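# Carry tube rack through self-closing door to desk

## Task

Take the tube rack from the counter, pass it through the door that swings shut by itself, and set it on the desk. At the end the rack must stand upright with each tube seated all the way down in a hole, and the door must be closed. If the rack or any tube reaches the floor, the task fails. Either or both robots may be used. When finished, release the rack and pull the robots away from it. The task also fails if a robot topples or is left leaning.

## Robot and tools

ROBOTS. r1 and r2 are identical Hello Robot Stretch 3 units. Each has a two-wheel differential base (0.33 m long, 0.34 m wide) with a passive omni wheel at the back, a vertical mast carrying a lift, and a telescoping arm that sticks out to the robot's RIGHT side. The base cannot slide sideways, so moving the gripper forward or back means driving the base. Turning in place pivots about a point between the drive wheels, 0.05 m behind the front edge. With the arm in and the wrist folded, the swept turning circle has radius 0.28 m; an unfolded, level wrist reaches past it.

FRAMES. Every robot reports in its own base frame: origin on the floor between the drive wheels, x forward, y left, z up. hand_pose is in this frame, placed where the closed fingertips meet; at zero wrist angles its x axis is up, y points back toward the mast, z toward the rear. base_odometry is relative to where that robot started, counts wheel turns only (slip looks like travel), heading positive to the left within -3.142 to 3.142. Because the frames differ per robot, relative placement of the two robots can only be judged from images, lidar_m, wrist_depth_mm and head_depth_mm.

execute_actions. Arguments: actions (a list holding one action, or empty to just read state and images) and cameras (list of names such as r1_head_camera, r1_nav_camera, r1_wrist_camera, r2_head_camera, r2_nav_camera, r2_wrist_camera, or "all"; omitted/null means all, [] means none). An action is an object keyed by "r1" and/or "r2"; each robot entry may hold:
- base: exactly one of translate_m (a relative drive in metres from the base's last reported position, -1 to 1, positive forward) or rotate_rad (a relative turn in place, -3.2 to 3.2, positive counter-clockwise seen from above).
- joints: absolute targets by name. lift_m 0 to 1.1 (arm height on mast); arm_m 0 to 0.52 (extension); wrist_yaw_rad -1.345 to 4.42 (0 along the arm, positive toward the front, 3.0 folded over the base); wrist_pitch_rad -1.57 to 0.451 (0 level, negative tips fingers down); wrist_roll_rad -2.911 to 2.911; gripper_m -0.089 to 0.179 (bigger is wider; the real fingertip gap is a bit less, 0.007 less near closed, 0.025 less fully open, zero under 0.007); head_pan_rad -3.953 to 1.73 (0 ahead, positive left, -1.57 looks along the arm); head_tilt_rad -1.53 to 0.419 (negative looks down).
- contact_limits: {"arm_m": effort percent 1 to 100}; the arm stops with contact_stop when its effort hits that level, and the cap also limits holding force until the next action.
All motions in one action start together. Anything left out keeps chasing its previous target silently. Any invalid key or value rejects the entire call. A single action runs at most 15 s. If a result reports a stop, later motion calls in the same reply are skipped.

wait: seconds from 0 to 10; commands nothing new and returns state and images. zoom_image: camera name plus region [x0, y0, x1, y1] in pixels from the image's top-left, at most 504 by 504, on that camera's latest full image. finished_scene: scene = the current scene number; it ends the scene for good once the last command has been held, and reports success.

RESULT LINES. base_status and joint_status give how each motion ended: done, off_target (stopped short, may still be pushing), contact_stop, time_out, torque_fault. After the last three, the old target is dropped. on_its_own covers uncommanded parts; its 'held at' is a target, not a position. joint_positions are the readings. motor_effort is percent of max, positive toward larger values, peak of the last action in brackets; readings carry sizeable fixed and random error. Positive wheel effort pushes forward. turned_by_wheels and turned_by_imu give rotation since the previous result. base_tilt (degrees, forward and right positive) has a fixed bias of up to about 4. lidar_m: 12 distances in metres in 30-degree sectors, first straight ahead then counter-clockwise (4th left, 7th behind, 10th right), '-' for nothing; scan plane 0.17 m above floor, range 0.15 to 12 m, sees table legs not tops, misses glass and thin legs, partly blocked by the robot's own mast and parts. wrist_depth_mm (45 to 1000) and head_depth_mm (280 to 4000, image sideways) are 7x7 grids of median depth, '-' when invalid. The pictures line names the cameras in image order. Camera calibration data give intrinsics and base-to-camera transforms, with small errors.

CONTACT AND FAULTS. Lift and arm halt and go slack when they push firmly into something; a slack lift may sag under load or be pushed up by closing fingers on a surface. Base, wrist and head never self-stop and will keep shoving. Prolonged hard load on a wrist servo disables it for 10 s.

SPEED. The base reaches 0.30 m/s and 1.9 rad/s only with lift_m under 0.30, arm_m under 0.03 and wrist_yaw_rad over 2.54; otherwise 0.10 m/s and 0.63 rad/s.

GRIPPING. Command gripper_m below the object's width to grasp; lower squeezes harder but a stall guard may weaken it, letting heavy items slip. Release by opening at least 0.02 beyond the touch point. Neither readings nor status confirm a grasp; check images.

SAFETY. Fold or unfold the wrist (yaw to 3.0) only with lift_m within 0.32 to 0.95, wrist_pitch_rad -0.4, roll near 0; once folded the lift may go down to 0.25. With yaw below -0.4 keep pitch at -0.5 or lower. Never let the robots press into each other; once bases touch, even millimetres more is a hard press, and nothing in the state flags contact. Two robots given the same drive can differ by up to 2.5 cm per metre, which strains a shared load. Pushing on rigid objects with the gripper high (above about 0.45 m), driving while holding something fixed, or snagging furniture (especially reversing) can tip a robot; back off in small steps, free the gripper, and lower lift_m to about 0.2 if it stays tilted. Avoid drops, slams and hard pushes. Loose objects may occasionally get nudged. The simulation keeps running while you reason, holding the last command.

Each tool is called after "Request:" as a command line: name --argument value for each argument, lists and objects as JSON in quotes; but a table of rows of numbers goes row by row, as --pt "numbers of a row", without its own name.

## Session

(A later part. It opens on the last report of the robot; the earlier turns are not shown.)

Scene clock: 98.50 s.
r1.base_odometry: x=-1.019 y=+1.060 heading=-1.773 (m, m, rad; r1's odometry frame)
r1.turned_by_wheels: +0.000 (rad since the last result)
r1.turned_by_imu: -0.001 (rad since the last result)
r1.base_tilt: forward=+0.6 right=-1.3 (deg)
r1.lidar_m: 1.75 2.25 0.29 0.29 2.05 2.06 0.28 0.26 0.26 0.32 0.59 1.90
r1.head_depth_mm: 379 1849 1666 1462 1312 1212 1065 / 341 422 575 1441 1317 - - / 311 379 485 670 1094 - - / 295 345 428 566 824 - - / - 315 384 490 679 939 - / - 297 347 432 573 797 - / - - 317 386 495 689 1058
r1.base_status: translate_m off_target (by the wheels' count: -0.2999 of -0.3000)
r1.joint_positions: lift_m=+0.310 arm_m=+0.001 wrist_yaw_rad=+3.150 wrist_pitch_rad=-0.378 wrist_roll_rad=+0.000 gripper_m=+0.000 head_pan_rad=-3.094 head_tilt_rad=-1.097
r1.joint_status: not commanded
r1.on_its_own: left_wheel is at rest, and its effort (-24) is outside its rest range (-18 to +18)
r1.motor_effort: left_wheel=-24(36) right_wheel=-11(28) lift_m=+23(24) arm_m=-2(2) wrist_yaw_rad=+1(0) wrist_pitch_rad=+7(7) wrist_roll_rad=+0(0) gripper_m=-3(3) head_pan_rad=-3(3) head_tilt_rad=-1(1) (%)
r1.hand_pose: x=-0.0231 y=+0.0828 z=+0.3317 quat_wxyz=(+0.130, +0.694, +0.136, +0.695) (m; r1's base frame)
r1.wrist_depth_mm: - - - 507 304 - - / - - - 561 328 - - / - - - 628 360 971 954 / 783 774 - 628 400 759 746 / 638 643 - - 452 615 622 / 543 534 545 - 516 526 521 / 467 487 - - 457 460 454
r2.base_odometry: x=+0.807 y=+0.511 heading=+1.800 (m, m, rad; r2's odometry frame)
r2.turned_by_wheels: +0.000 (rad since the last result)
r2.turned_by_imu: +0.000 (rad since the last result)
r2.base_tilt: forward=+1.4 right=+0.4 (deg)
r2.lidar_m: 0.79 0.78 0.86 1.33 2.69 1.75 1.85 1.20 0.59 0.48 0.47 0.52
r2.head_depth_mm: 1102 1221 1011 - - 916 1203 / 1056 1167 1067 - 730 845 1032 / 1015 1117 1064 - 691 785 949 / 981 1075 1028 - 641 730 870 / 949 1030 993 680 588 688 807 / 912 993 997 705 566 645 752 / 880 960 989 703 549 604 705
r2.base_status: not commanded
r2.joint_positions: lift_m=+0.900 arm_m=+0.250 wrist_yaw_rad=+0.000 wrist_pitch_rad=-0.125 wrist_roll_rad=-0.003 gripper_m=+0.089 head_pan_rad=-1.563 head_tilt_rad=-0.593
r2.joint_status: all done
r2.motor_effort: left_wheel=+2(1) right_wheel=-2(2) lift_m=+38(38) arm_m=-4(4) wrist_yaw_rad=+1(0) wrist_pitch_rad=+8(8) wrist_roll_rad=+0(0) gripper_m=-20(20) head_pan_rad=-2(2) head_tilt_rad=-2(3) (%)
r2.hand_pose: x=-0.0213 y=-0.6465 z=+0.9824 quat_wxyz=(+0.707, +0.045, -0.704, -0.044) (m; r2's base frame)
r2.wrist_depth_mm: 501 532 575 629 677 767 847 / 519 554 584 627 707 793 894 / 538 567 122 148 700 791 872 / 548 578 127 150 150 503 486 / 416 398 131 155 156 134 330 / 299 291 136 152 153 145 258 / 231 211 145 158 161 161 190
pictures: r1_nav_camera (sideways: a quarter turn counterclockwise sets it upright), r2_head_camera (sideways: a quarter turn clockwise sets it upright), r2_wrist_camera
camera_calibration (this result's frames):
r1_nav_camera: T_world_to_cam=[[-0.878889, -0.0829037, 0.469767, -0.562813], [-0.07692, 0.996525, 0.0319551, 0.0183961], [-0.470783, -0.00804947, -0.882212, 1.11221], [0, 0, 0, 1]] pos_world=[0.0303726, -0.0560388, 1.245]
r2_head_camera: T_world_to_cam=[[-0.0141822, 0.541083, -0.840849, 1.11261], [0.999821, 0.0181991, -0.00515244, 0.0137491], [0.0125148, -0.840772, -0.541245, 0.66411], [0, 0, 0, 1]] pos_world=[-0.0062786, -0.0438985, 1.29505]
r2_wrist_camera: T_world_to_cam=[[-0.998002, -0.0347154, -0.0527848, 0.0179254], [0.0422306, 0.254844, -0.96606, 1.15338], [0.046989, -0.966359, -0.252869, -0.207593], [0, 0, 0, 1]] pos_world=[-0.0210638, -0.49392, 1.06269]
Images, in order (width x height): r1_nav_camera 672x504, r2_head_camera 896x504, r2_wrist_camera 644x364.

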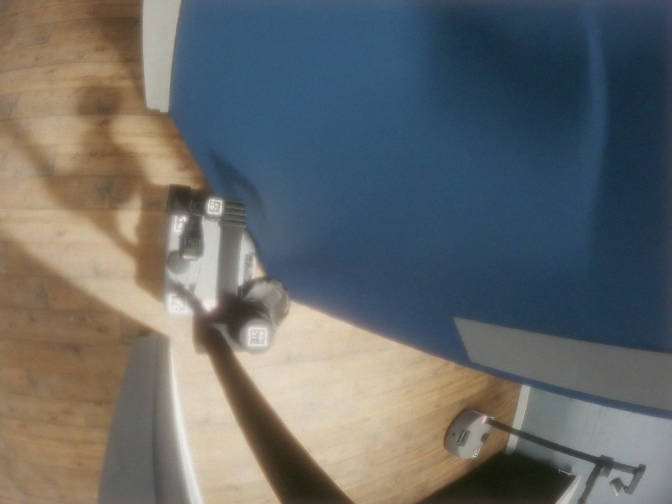

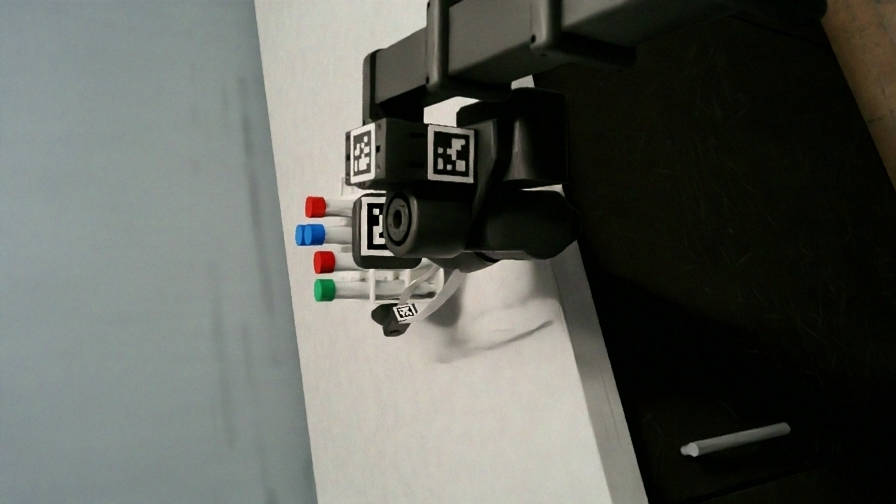

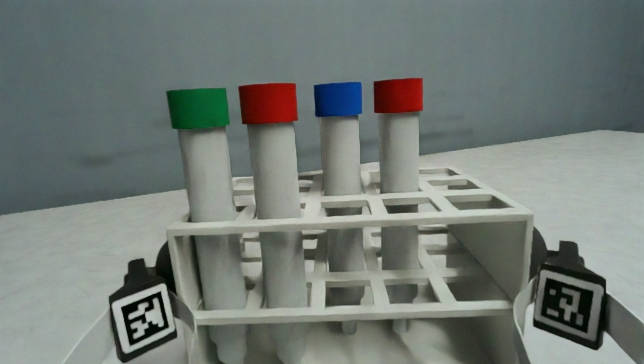

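Request:
execute_actions --actions '[{"r1":{"base":{"translate_m":-0.2}},"r2":{"base":{"rotate_rad":-0.27},"joints":{"arm_m":0.004}}}]' --cameras '["r1_nav_camera","r2_wrist_camera"]'

Request:
execute_actions --actions '[{"r1":{"base":{"rotate_rad":0.4}},"r2":{"base":{"translate_m":-0.2},"joints":{"wrist_yaw_rad":0.7,"head_pan_rad":-3.14,"head_tilt_rad":-0.7}}}]' --cameras '["r1_nav_camera","r2_wrist_camera","r2_nav_camera"]'

Scene clock: 115.77 s.
r1.base_odometry: x=-0.979 y=+1.256 heading=-1.773 (m, m, rad; r1's odometry frame)
r1.turned_by_wheels: +0.000 (rad since the last result)
r1.turned_by_imu: +0.000 (rad since the last result)
r1.base_tilt: forward=+0.6 right=-1.3 (deg)
r1.lidar_m: 1.95 0.39 0.36 0.79 1.76 1.92 0.30 0.24 0.24 0.26 0.40 1.93
r1.head_depth_mm: 2191 1893 1648 1462 1316 1214 1066 / 2191 1904 1654 1462 1318 - - / 2175 1901 1665 1465 1320 - - / 2131 1816 1603 1419 1278 - - / 302 352 424 536 723 952 - / 287 312 367 448 572 750 - / - 289 325 386 473 612 865
r1.base_status: done
r1.joint_positions: lift_m=+0.310 arm_m=+0.001 wrist_yaw_rad=+3.150 wrist_pitch_rad=-0.378 wrist_roll_rad=+0.000 gripper_m=+0.000 head_pan_rad=-3.094 head_tilt_rad=-1.097
r1.joint_status: not commanded
r1.motor_effort: left_wheel=-18(35) right_wheel=-6(16) lift_m=+24(23) arm_m=-1(1) wrist_yaw_rad=+0(1) wrist_pitch_rad=+7(7) wrist_roll_rad=+0(0) gripper_m=-3(2) head_pan_rad=-3(3) head_tilt_rad=-1(2) (%)
r1.hand_pose: x=-0.0231 y=+0.0828 z=+0.3317 quat_wxyz=(+0.130, +0.694, +0.136, +0.695) (m; r1's base frame)
r1.wrist_depth_mm: - - - - 644 397 313 / - - - - 661 386 344 / - - - - 698 395 386 / 787 777 - 777 689 429 695 / 643 647 - - 600 470 601 / 544 534 535 - 524 514 526 / 472 488 - - 461 456 460
r2.base_odometry: x=+0.807 y=+0.511 heading=+1.530 (m, m, rad; r2's odometry frame)
r2.turned_by_wheels: -0.270 (rad since the last result)
r2.turned_by_imu: -0.270 (rad since the last result)
r2.base_tilt: forward=+1.4 right=+0.4 (deg)
r2.lidar_m: 0.60 0.78 0.79 1.00 2.13 2.70 1.73 1.84 0.78 0.51 0.47 0.48
r2.head_depth_mm: 1440 1621 1007 918 1112 1308 - / 1322 1450 1002 814 884 1094 - / 1229 1341 1008 718 456 - - / 1144 1264 1003 683 446 - - / 1073 1183 994 708 438 771 903 / 1006 1093 996 707 606 696 797 / 950 1031 991 704 565 631 715
r2.base_status: done
r2.joint_positions: lift_m=+0.900 arm_m=+0.004 wrist_yaw_rad=+0.000 wrist_pitch_rad=-0.125 wrist_roll_rad=-0.003 gripper_m=+0.089 head_pan_rad=-1.563 head_tilt_rad=-0.593
r2.joint_status: all done
r2.motor_effort: left_wheel=+2(7) right_wheel=-2(10) lift_m=+38(38) arm_m=-4(8) wrist_yaw_rad=+0(0) wrist_pitch_rad=+8(8) wrist_roll_rad=+0(1) gripper_m=-20(21) head_pan_rad=-2(2) head_tilt_rad=-3(2) (%)
r2.hand_pose: x=-0.0215 y=-0.4005 z=+0.9824 quat_wxyz=(+0.707, +0.044, -0.704, -0.045) (m; r2's base frame)
r2.wrist_depth_mm: 683 770 882 - - - - / 699 764 856 - - - - / 719 819 122 148 774 - - / 701 668 127 151 152 578 - / 419 399 131 155 158 133 - / 296 296 136 152 153 144 - / 237 290 144 156 161 161 -
pictures: r1_nav_camera (sideways: a quarter turn counterclockwise sets it upright), r2_wrist_camera
camera_calibration (this result's frames):
r1_nav_camera: T_world_to_cam=[[-0.878889, -0.0829035, 0.469767, -0.562813], [-0.0769198, 0.996525, 0.0319551, 0.0183961], [-0.470783, -0.00804936, -0.882212, 1.11221], [0, 0, 0, 1]] pos_world=[0.0303726, -0.0560388, 1.245]
r2_wrist_camera: T_world_to_cam=[[-0.998027, -0.0339829, -0.0527937, 0.0265833], [0.0424142, 0.255065, -0.965993, 1.09066], [0.0462931, -0.966327, -0.25312, 0.0303781], [0, 0, 0, 1]] pos_world=[-0.0211348, -0.24793, 1.06266]
Images, in order (width x height): r1_nav_camera 672x504, r2_wrist_camera 644x364.

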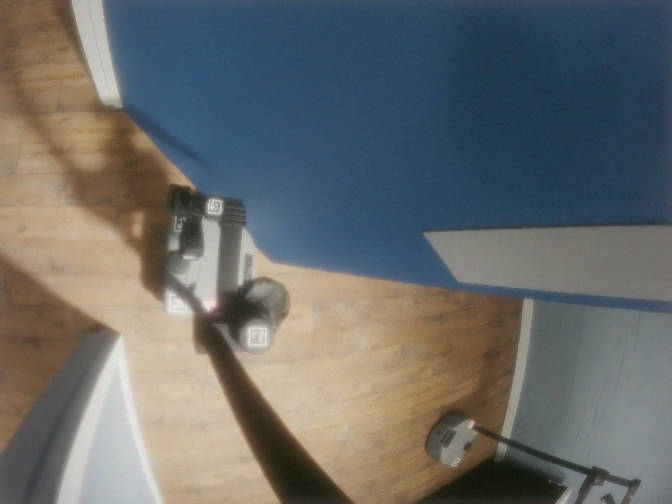

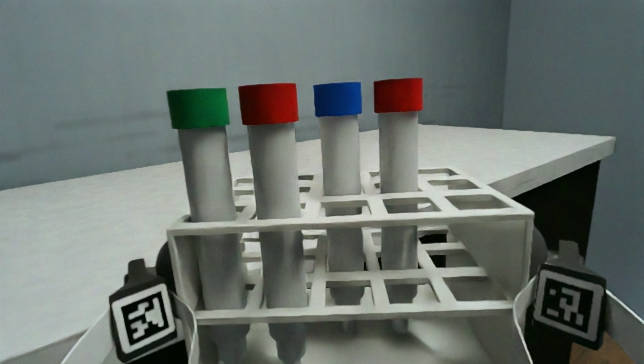

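Scene clock: 119.00 s.
r1.base_odometry: x=-0.979 y=+1.256 heading=-1.374 (m, m, rad; r1's odometry frame)
r1.turned_by_wheels: +0.399 (rad since the last result)
r1.turned_by_imu: +0.392 (rad since the last result)
r1.base_tilt: forward=+0.6 right=-1.3 (deg)
r1.lidar_m: 1.95 0.36 0.57 1.76 1.72 0.39 0.28 0.26 0.27 0.36 1.74 2.40
r1.head_depth_mm: 329 1828 1661 1457 1315 1205 1064 / 306 375 489 1456 1316 - - / 295 346 441 603 949 - - / 288 323 402 532 784 - - / - 302 370 477 671 944 - / - 294 342 431 583 837 - / - 283 318 394 518 753 1072
r1.base_status: done
r1.joint_positions: lift_m=+0.310 arm_m=+0.001 wrist_yaw_rad=+3.150 wrist_pitch_rad=-0.378 wrist_roll_rad=+0.000 gripper_m=+0.000 head_pan_rad=-3.094 head_tilt_rad=-1.097
r1.joint_status: not commanded
r1.on_its_own: left_wheel is at rest, and its effort (-31) is outside its rest range (-18 to +18)
r1.motor_effort: left_wheel=-31(37) right_wheel=+0(7) lift_m=+23(23) arm_m=-1(1) wrist_yaw_rad=+0(0) wrist_pitch_rad=+7(7) wrist_roll_rad=+0(0) gripper_m=-3(2) head_pan_rad=-3(3) head_tilt_rad=-2(1) (%)
r1.hand_pose: x=-0.0231 y=+0.0828 z=+0.3317 quat_wxyz=(+0.130, +0.694, +0.136, +0.695) (m; r1's base frame)
r1.wrist_depth_mm: - - - - - 980 492 / - - - - - 883 484 / - - - - 989 810 461 / 774 772 - 765 756 690 445 / 625 641 - - 623 599 432 / 537 538 536 - 530 524 398 / 474 488 - - 459 455 419
r2.base_odometry: x=+0.799 y=+0.311 heading=+1.530 (m, m, rad; r2's odometry frame)
r2.turned_by_wheels: +0.000 (rad since the last result)
r2.turned_by_imu: +0.000 (rad since the last result)
r2.base_tilt: forward=+1.4 right=+0.5 (deg)
r2.lidar_m: 0.76 0.94 0.96 1.21 2.55 2.58 1.53 1.68 0.97 0.64 0.59 0.60
r2.head_depth_mm: 2319 2651 2745 2160 - - - / 1483 2316 2589 2232 - - - / 3191 3476 2096 1971 - - - / 3526 3651 2164 1982 - 1376 - / 3688 3744 2708 2076 1689 1409 - / 3081 1787 1941 2061 1664 1413 - / 1505 1645 1809 1964 1659 1421 -
r2.base_status: done
r2.joint_positions: lift_m=+0.900 arm_m=+0.004 wrist_yaw_rad=+0.698 wrist_pitch_rad=-0.125 wrist_roll_rad=-0.003 gripper_m=+0.089 head_pan_rad=-3.133 head_tilt_rad=-0.691
r2.joint_status: all done
r2.motor_effort: left_wheel=+2(4) right_wheel=-2(9) lift_m=+38(38) arm_m=-4(4) wrist_yaw_rad=+2(2) wrist_pitch_rad=+7(8) wrist_roll_rad=+0(0) gripper_m=-21(20) head_pan_rad=-2(32) head_tilt_rad=-3(11) (%)
r2.hand_pose: x=+0.1400 y=-0.3418 z=+0.9824 quat_wxyz=(+0.680, +0.283, -0.647, +0.200) (m; r2's base frame)
r2.wrist_depth_mm: - - 965 950 925 884 877 / - - - 965 949 940 920 / - - 122 148 740 978 912 / 732 649 126 150 151 516 491 / 440 432 131 155 157 134 376 / 480 470 136 153 153 145 407 / 511 491 144 157 162 161 434
pictures: r1_nav_camera (sideways: a quarter turn counterclockwise sets it upright), r2_nav_camera (sideways: a quarter turn counterclockwise sets it upright), r2_wrist_camera
camera_calibration (this result's frames):
r1_nav_camera: T_world_to_cam=[[-0.878889, -0.0829037, 0.469767, -0.562813], [-0.07692, 0.996525, 0.0319551, 0.0183961], [-0.470783, -0.00804947, -0.882212, 1.11221], [0, 0, 0, 1]] pos_world=[0.0303726, -0.0560388, 1.245]
r2_nav_camera: T_world_to_cam=[[-0.61314, 0.00768491, 0.789937, -0.980276], [0.0026328, 0.999967, -0.00768464, 0.0614917], [-0.78997, -0.00263201, -0.61314, 0.761764], [0, 0, 0, 1]] pos_world=[0.000562599, -0.0519514, 1.2419]
r2_wrist_camera: T_world_to_cam=[[-0.742617, -0.667633, -0.0527939, -0.0625368], [-0.131486, 0.22264, -0.965993, 1.0821], [0.656683, -0.710421, -0.253121, 0.0816403], [0, 0, 0, 1]] pos_world=[0.0422274, -0.224671, 1.06266]
Images, in order (width x height): r1_nav_camera 672x504, r2_nav_camera 672x504, r2_wrist_camera 644x364.

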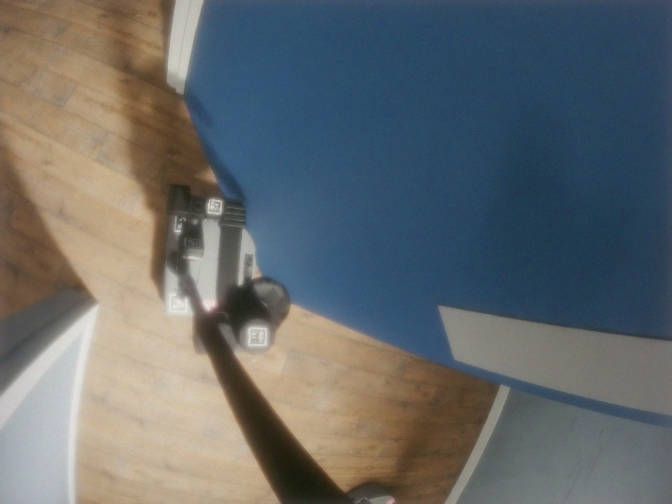

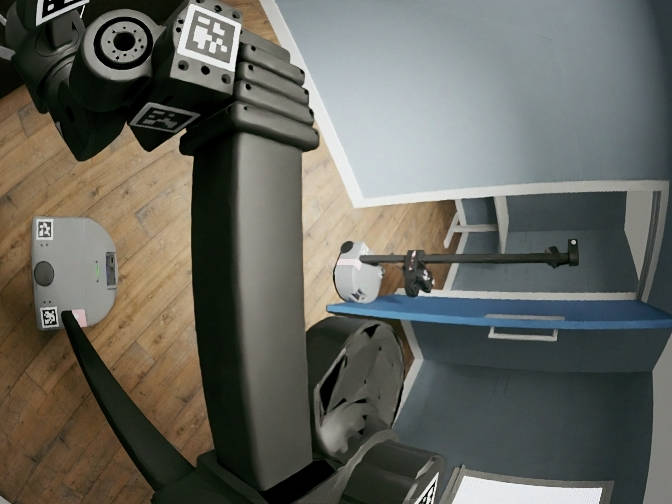

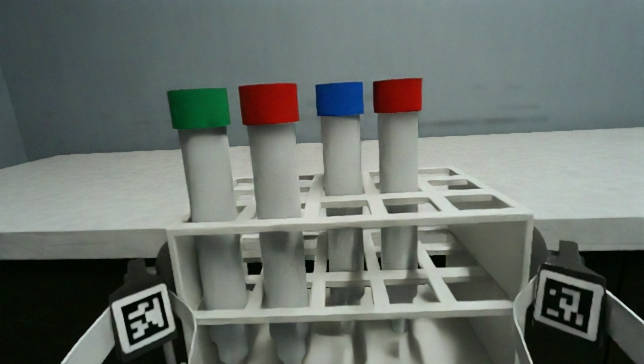

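Request:
execute_actions --actions '[{"r1":{"base":{"translate_m":-0.25}},"r2":{"base":{"translate_m":-0.25},"joints":{"wrist_yaw_rad":1.4,"lift_m":0.75}}}]' --cameras '["r1_nav_camera"]'

Request:
execute_actions --actions '[{"r1":{"base":{"rotate_rad":0.45}},"r2":{"base":{"translate_m":-0.2},"joints":{"wrist_yaw_rad":2.0}}}]' --cameras '[]'

Request:
execute_actions --actions '[{"r1":{"base":{"translate_m":-0.22}},"r2":{"base":{"translate_m":-0.25}}}]' --cameras '["r1_nav_camera","r2_wrist_camera","r2_nav_camera"]'

Scene clock: 128.63 s.
r1.base_odometry: x=-1.028 y=+1.501 heading=-1.374 (m, m, rad; r1's odometry frame)
r1.turned_by_wheels: +0.000 (rad since the last result)
r1.turned_by_imu: +0.000 (rad since the last result)
r1.base_tilt: forward=+0.6 right=-1.3 (deg)
r1.lidar_m: 0.62 0.59 1.09 1.80 2.14 2.13 0.29 0.25 0.25 0.28 0.45 2.37
r1.head_depth_mm: 1984 1900 1653 1474 1312 1209 1063 / 2065 1911 1658 1462 1317 - - / 2078 1914 1663 1466 1328 - - / 2137 1904 1657 1456 1298 - - / 2091 345 408 518 704 949 - / - 303 357 440 568 761 - / - 286 319 384 476 631 929
r1.base_status: done
r1.joint_positions: lift_m=+0.310 arm_m=+0.001 wrist_yaw_rad=+3.150 wrist_pitch_rad=-0.378 wrist_roll_rad=+0.000 gripper_m=+0.000 head_pan_rad=-3.094 head_tilt_rad=-1.097
r1.joint_status: not commanded
r1.motor_effort: left_wheel=-16(33) right_wheel=-4(15) lift_m=+23(23) arm_m=-1(2) wrist_yaw_rad=+0(0) wrist_pitch_rad=+7(7) wrist_roll_rad=+0(0) gripper_m=-2(2) head_pan_rad=-3(3) head_tilt_rad=-2(1) (%)
r1.hand_pose: x=-0.0231 y=+0.0828 z=+0.3317 quat_wxyz=(+0.130, +0.694, +0.136, +0.695) (m; r1's base frame)
r1.wrist_depth_mm: - - - - - - 905 / - - - - - - 915 / - - - - 963 982 843 / 782 789 - 773 757 742 720 / 638 642 - - 627 624 614 / 536 531 534 - 530 530 526 / 469 487 - - 459 454 451
r2.base_odometry: x=+0.789 y=+0.061 heading=+1.530 (m, m, rad; r2's odometry frame)
r2.turned_by_wheels: +0.000 (rad since the last result)
r2.turned_by_imu: -0.001 (rad since the last result)
r2.base_tilt: forward=+1.5 right=+0.4 (deg)
r2.lidar_m: 0.95 1.15 1.16 1.46 2.41 1.37 1.26 1.48 1.50 0.81 0.75 0.75
r2.head_depth_mm: 1368 1440 1502 1671 1679 1467 - / 1526 1651 1666 1755 1640 - - / 3097 3314 2490 1694 1632 - - / 3422 3617 2720 2066 1660 1443 1187 / 3492 3618 2705 2060 1673 1408 1206 / 3317 3421 1758 1873 1672 1401 1206 / 1315 1455 1588 1765 1667 1397 1206
r2.base_status: done
r2.joint_positions: lift_m=+0.750 arm_m=+0.004 wrist_yaw_rad=+1.398 wrist_pitch_rad=-0.125 wrist_roll_rad=-0.003 gripper_m=+0.089 head_pan_rad=-3.133 head_tilt_rad=-0.691
r2.joint_status: all done
r2.motor_effort: left_wheel=+1(2) right_wheel=-3(9) lift_m=+18(35) arm_m=-3(3) wrist_yaw_rad=+1(4) wrist_pitch_rad=+8(8) wrist_roll_rad=+1(0) gripper_m=-20(21) head_pan_rad=-2(2) head_tilt_rad=-3(3) (%)
r2.hand_pose: x=+0.2261 y=-0.1926 z=+0.8331 quat_wxyz=(+0.570, +0.487, -0.510, +0.421) (m; r2's base frame)
r2.wrist_depth_mm: 913 - - - - - 885 / 934 - - - - 534 448 / 984 - 122 148 582 533 458 / 987 - 126 151 151 529 463 / 965 - 132 156 158 133 472 / - - 135 152 154 145 469 / 989 - 144 157 162 161 525
pictures: r1_nav_camera (sideways: a quarter turn counterclockwise sets it upright)
camera_calibration (this result's frames):
r1_nav_camera: T_world_to_cam=[[-0.878889, -0.0829037, 0.469767, -0.562813], [-0.07692, 0.996525, 0.0319551, 0.0183961], [-0.470783, -0.00804947, -0.882212, 1.11221], [0, 0, 0, 1]] pos_world=[0.0303726, -0.0560388, 1.245]
Images, in order (width x height): r1_nav_camera 672x504.

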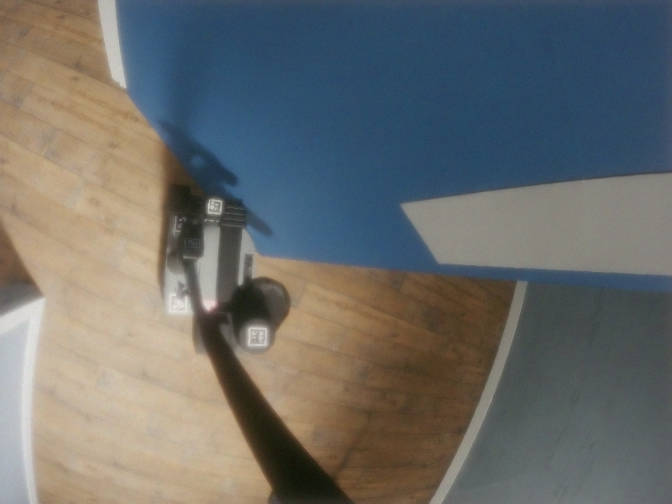

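Scene clock: 132.07 s.
r1.base_odometry: x=-1.028 y=+1.501 heading=-0.924 (m, m, rad; r1's odometry frame)
r1.turned_by_wheels: +0.450 (rad since the last result)
r1.turned_by_imu: +0.444 (rad since the last result)
r1.base_tilt: forward=+0.6 right=-1.3 (deg)
r1.lidar_m: 0.59 0.95 1.79 1.13 2.14 2.13 0.27 0.27 0.29 0.42 2.36 2.20
r1.head_depth_mm: 314 1872 1663 1455 1314 1209 1070 / 294 343 463 1439 1323 - - / 287 325 409 557 891 - - / - 309 383 510 745 - - / - 300 362 471 670 963 - / - 294 342 436 602 893 - / - 286 323 407 549 836 1090
r1.base_status: done
r1.joint_positions: lift_m=+0.310 arm_m=+0.001 wrist_yaw_rad=+3.150 wrist_pitch_rad=-0.378 wrist_roll_rad=+0.000 gripper_m=+0.000 head_pan_rad=-3.094 head_tilt_rad=-1.097
r1.joint_status: not commanded
r1.on_its_own: left_wheel is at rest, and its effort (-25) is outside its rest range (-18 to +18)
r1.motor_effort: left_wheel=-25(31) right_wheel=+0(5) lift_m=+24(23) arm_m=-2(2) wrist_yaw_rad=+0(0) wrist_pitch_rad=+7(7) wrist_roll_rad=+0(0) gripper_m=-3(3) head_pan_rad=-4(3) head_tilt_rad=-1(1) (%)
r1.hand_pose: x=-0.0231 y=+0.0828 z=+0.3317 quat_wxyz=(+0.130, +0.694, +0.136, +0.695) (m; r1's base frame)
r1.wrist_depth_mm: - - - - - - - / - - - - - - - / - - - - 978 948 925 / 776 767 - 767 755 772 747 / 634 636 - - 619 621 613 / 540 539 539 - 531 529 527 / 475 484 - - 453 461 457
r2.base_odometry: x=+0.780 y=-0.139 heading=+1.530 (m, m, rad; r2's odometry frame)
r2.turned_by_wheels: +0.000 (rad since the last result)
r2.turned_by_imu: -0.001 (rad since the last result)
r2.base_tilt: forward=+1.5 right=+0.4 (deg)
r2.lidar_m: 1.10 1.31 1.32 1.67 2.29 1.08 1.08 1.32 1.33 0.94 0.87 0.88
r2.head_depth_mm: 1221 1319 1460 1430 1576 1478 - / 1574 1675 1621 1377 1518 - - / 2941 3204 2465 2074 1582 - - / 3279 3524 2720 2077 1681 1428 1194 / 3385 3632 2709 2076 1669 1395 1211 / 3160 3519 2587 1767 1667 1403 1206 / 1177 1288 1423 1587 1671 1400 1207
r2.base_status: done
r2.joint_positions: lift_m=+0.750 arm_m=+0.004 wrist_yaw_rad=+1.998 wrist_pitch_rad=-0.125 wrist_roll_rad=-0.003 gripper_m=+0.089 head_pan_rad=-3.133 head_tilt_rad=-0.691
r2.joint_status: all done
r2.motor_effort: left_wheel=+2(2) right_wheel=-3(8) lift_m=+18(18) arm_m=-3(3) wrist_yaw_rad=+2(2) wrist_pitch_rad=+8(8) wrist_roll_rad=+0(1) gripper_m=-21(20) head_pan_rad=-2(2) head_tilt_rad=-3(4) (%)
r2.hand_pose: x=+0.2073 y=-0.0452 z=+0.8331 quat_wxyz=(+0.420, +0.616, -0.344, +0.571) (m; r2's base frame)
r2.wrist_depth_mm: - - - - - - - / - - - - - - 855 / - - 122 147 - - 790 / - - 127 150 151 - 804 / - - 131 155 159 133 814 / - - 136 149 153 145 755 / - - 144 158 161 161 905
pictures: none
No camera images: the call's "cameras" was empty. Leave "cameras" out to get every camera's image.

Scene clock: 136.07 s.
r1.base_odometry: x=-1.161 y=+1.677 heading=-0.924 (m, m, rad; r1's odometry frame)
r1.turned_by_wheels: +0.000 (rad since the last result)
r1.turned_by_imu: +0.000 (rad since the last result)
r1.base_tilt: forward=+0.5 right=-1.3 (deg)
r1.lidar_m: 0.81 1.25 0.99 0.89 1.98 1.97 0.28 0.26 0.26 0.31 0.61 2.37
r1.head_depth_mm: 2095 1892 1637 1462 1320 1212 1064 / 2031 1897 1650 1459 1313 - - / 1820 1895 1648 1470 1326 - - / 1624 1821 1626 1422 1280 - - / - 314 382 492 681 938 - / - 296 345 432 573 791 - / - - 315 386 495 686 1055
r1.base_status: done
r1.joint_positions: lift_m=+0.310 arm_m=+0.001 wrist_yaw_rad=+3.150 wrist_pitch_rad=-0.378 wrist_roll_rad=+0.000 gripper_m=+0.000 head_pan_rad=-3.094 head_tilt_rad=-1.097
r1.joint_status: not commanded
r1.motor_effort: left_wheel=-13(27) right_wheel=-3(12) lift_m=+23(23) arm_m=-2(1) wrist_yaw_rad=+0(0) wrist_pitch_rad=+7(7) wrist_roll_rad=+0(0) gripper_m=-3(3) head_pan_rad=-3(3) head_tilt_rad=-2(1) (%)
r1.hand_pose: x=-0.0231 y=+0.0828 z=+0.3317 quat_wxyz=(+0.130, +0.694, +0.136, +0.695) (m; r1's base frame)
r1.wrist_depth_mm: - - - - - - - / - - - - 890 - - / - - - - 869 957 953 / 800 777 - 776 781 746 761 / 646 634 - - 630 623 608 / 535 541 534 - 539 531 525 / 468 488 - - 457 458 457
r2.base_odometry: x=+0.770 y=-0.389 heading=+1.531 (m, m, rad; r2's odometry frame)
r2.turned_by_wheels: +0.000 (rad since the last result)
r2.turned_by_imu: -0.001 (rad since the last result)
r2.base_tilt: forward=+1.4 right=+0.4 (deg)
r2.lidar_m: 1.29 1.51 1.52 1.92 2.14 0.90 1.57 1.12 1.13 1.11 1.02 1.03
r2.head_depth_mm: 1275 1379 1473 1581 1454 1292 - / 1458 1573 1698 1859 1675 - - / 2737 3016 2578 2061 1685 - - / 3037 3369 2680 2042 1674 1426 1191 / 3166 3428 2710 2085 1669 1413 1210 / 3028 3344 2673 2067 1596 1399 1201 / 2775 3104 1200 1334 1511 1405 1211
r2.base_status: done
r2.joint_positions: lift_m=+0.750 arm_m=+0.004 wrist_yaw_rad=+1.998 wrist_pitch_rad=-0.125 wrist_roll_rad=-0.003 gripper_m=+0.089 head_pan_rad=-3.133 head_tilt_rad=-0.691
r2.joint_status: not commanded
r2.motor_effort: left_wheel=+2(2) right_wheel=-2(9) lift_m=+18(18) arm_m=-3(3) wrist_yaw_rad=+2(1) wrist_pitch_rad=+8(8) wrist_roll_rad=+0(1) gripper_m=-20(21) head_pan_rad=-1(1) head_tilt_rad=-2(3) (%)
r2.hand_pose: x=+0.2073 y=-0.0452 z=+0.8331 quat_wxyz=(+0.420, +0.616, -0.344, +0.571) (m; r2's base frame)
r2.wrist_depth_mm: - - - - - - - / - - - - - - - / - - 122 148 - - 943 / - - 127 150 151 - 995 / - - 132 155 158 133 968 / - - 136 148 153 145 944 / - - 144 158 162 160 -
pictures: r1_nav_camera (sideways: a quarter turn counterclockwise sets it upright), r2_nav_camera (sideways: a quarter turn counterclockwise sets it upright), r2_wrist_camera
camera_calibration (this result's frames):
r1_nav_camera: T_world_to_cam=[[-0.878889, -0.0829035, 0.469767, -0.562813], [-0.0769198, 0.996525, 0.0319551, 0.0183961], [-0.470783, -0.00804935, -0.882212, 1.11221], [0, 0, 0, 1]] pos_world=[0.0303726, -0.0560388, 1.245]
r2_nav_camera: T_world_to_cam=[[-0.613192, 0.0077093, 0.789896, -0.980222], [0.00267384, 0.999967, -0.00768388, 0.0614905], [-0.789929, -0.00259964, -0.613193, 0.761832], [0, 0, 0, 1]] pos_world=[0.000564519, -0.0519511, 1.2419]
r2_wrist_camera: T_world_to_cam=[[0.444681, -0.894131, -0.052806, -0.0788078], [-0.249998, -0.0672871, -0.965906, 0.892122], [0.860093, 0.442721, -0.253452, 0.22065], [0, 0, 0, 1]] pos_world=[0.0682934, -0.108122, 0.913468]
Images, in order (width x height): r1_nav_camera 672x504, r2_nav_camera 672x504, r2_wrist_camera 644x364.

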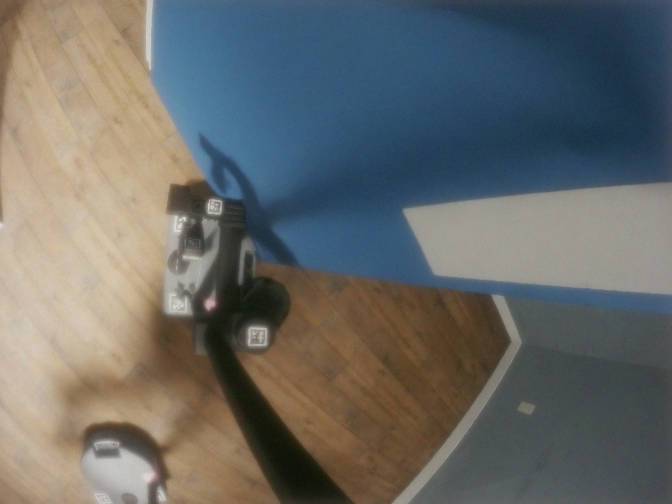

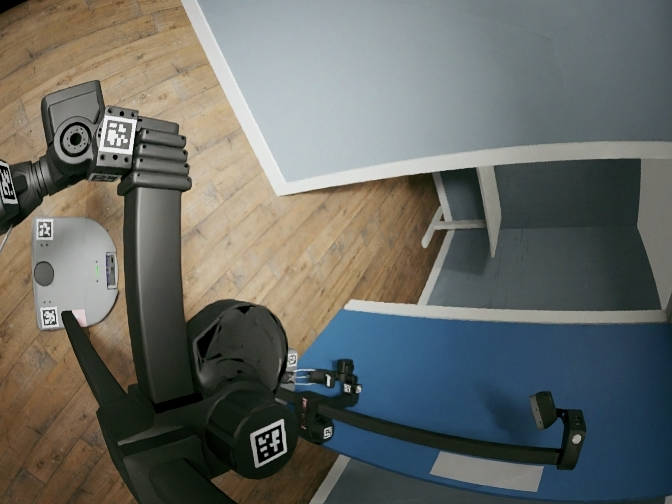

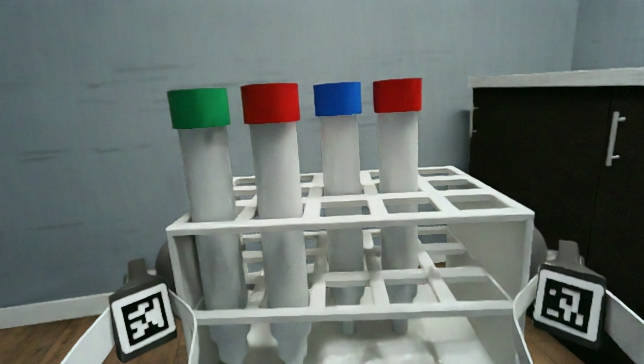

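Request:
execute_actions --actions '[{"r1":{"joints":{"head_pan_rad":-0.5,"head_tilt_rad":-1.0}},"r2":{"base":{"translate_m":-1.0},"joints":{"head_tilt_rad":-1.0}}}]' --cameras '["r1_nav_camera","r2_wrist_camera","r2_nav_camera"]'

Scene clock: 150.37 s.
r1.base_odometry: x=-1.161 y=+1.677 heading=-0.924 (m, m, rad; r1's odometry frame)
r1.turned_by_wheels: +0.000 (rad since the last result)
r1.turned_by_imu: +0.001 (rad since the last result)
r1.base_tilt: forward=+0.6 right=-1.3 (deg)
r1.lidar_m: 0.32 1.25 1.94 2.20 1.98 1.97 0.28 0.26 0.26 0.31 0.61 0.32
r1.head_depth_mm: 2461 2176 1823 1577 1378 1204 1055 / 2485 2163 1818 1575 1372 1221 1119 / 2491 2176 1782 1572 1378 1220 1123 / 2558 407 414 1566 1351 1142 1101 / 2590 444 388 490 684 1056 1104 / 2578 308 364 519 1204 1167 1105 / 766 517 927 1243 1371 1226 1104
r1.base_status: not commanded
r1.joint_positions: lift_m=+0.310 arm_m=+0.001 wrist_yaw_rad=+3.150 wrist_pitch_rad=-0.378 wrist_roll_rad=+0.000 gripper_m=+0.000 head_pan_rad=-0.507 head_tilt_rad=-1.001
r1.joint_status: all done
r1.motor_effort: left_wheel=-13(13) right_wheel=-3(3) lift_m=+23(23) arm_m=-2(2) wrist_yaw_rad=+0(0) wrist_pitch_rad=+7(7) wrist_roll_rad=+0(0) gripper_m=-4(2) head_pan_rad=+4(56) head_tilt_rad=+2(15) (%)
r1.hand_pose: x=-0.0231 y=+0.0828 z=+0.3317 quat_wxyz=(+0.130, +0.694, +0.136, +0.695) (m; r1's base frame)
r1.wrist_depth_mm: - - - - - - - / - - - - - - - / - - - - 979 995 959 / 776 772 - 769 763 754 765 / 638 640 - - 622 611 617 / 545 533 541 - 528 533 529 / 473 490 - - 462 458 453
r2.base_odometry: x=+0.730 y=-1.388 heading=+1.531 (m, m, rad; r2's odometry frame)
r2.turned_by_wheels: +0.000 (rad since the last result)
r2.turned_by_imu: -0.003 (rad since the last result)
r2.base_tilt: forward=+1.5 right=+0.4 (deg)
r2.lidar_m: 2.06 2.31 0.52 0.42 0.60 0.62 1.95 2.00 0.36 0.38 0.84 1.67
r2.head_depth_mm: 1724 1873 946 1036 - - - / 1899 2031 1793 1570 - - 1127 / 2130 2075 1772 1607 - - - / 2364 2081 1779 1575 1349 - - / 2365 2075 1769 1553 1366 - - / 2428 2059 1769 1543 1382 - 1115 / 2333 2071 1767 1552 1365 - 1082
r2.base_status: done
r2.joint_positions: lift_m=+0.750 arm_m=+0.004 wrist_yaw_rad=+1.998 wrist_pitch_rad=-0.125 wrist_roll_rad=-0.003 gripper_m=+0.089 head_pan_rad=-3.133 head_tilt_rad=-0.988
r2.joint_status: all done
r2.motor_effort: left_wheel=+1(2) right_wheel=-3(8) lift_m=+18(19) arm_m=-4(3) wrist_yaw_rad=+2(1) wrist_pitch_rad=+8(8) wrist_roll_rad=+0(0) gripper_m=-20(20) head_pan_rad=-2(2) head_tilt_rad=-4(20) (%)
r2.hand_pose: x=+0.2073 y=-0.0452 z=+0.8331 quat_wxyz=(+0.420, +0.616, -0.344, +0.571) (m; r2's base frame)
r2.wrist_depth_mm: - - - - - - - / - - - - - - - / - - 122 148 - - - / - - 127 150 151 - - / - - 132 155 158 133 - / - - 136 152 153 144 - / - - 144 158 162 161 -
pictures: r1_nav_camera (sideways: a quarter turn counterclockwise sets it upright), r2_nav_camera (sideways: a quarter turn counterclockwise sets it upright), r2_wrist_camera
camera_calibration (this result's frames):
r1_nav_camera: T_world_to_cam=[[0.748118, -0.368538, 0.551815, -0.67962], [-0.462092, -0.886155, 0.0346451, 0.0172394], [0.476226, -0.280908, -0.833247, 1.04279], [0, 0, 0, 1]] pos_world=[0.0197991, 0.0577389, 1.24333]
r2_nav_camera: T_world_to_cam=[[-0.816957, 0.0060745, 0.576666, -0.701112], [0.00458835, 0.999981, -0.00403335, 0.0567239], [-0.57668, -0.000649132, -0.81697, 1.02555], [0, 0, 0, 1]] pos_world=[0.0183747, -0.0517983, 1.24238]
r2_wrist_camera: T_world_to_cam=[[0.444693, -0.894125, -0.052806, -0.0788065], [-0.249997, -0.0672906, -0.965906, 0.892121], [0.860087, 0.442733, -0.253452, 0.220651], [0, 0, 0, 1]] pos_world=[0.0682928, -0.108121, 0.913468]
Images, in order (width x height): r1_nav_camera 672x504, r2_nav_camera 672x504, r2_wrist_camera 644x364.

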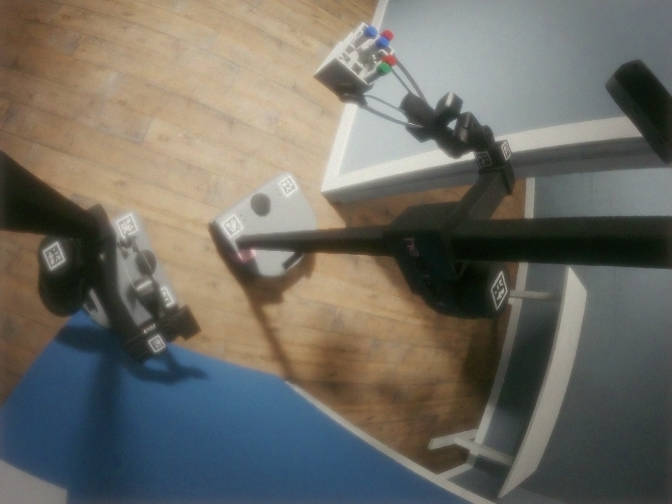

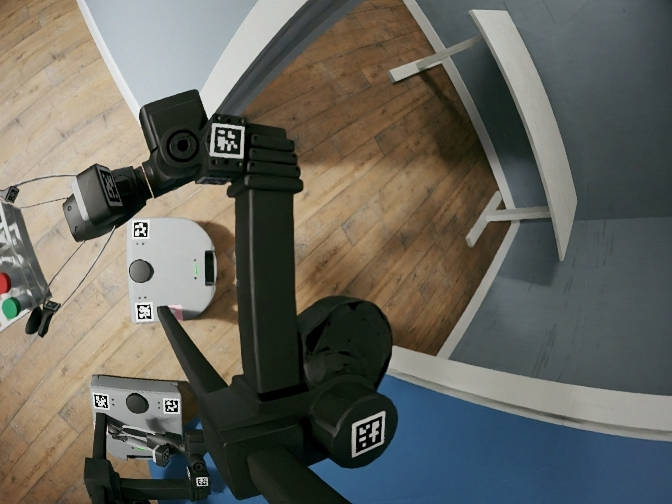

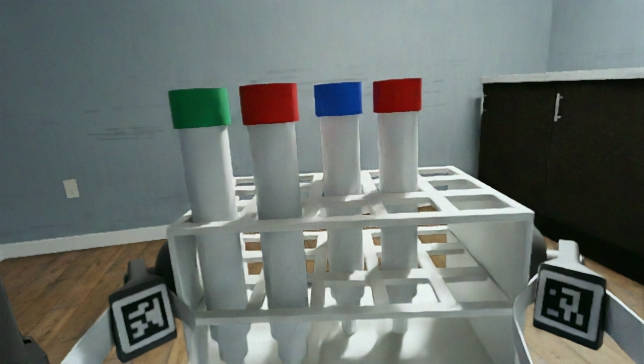

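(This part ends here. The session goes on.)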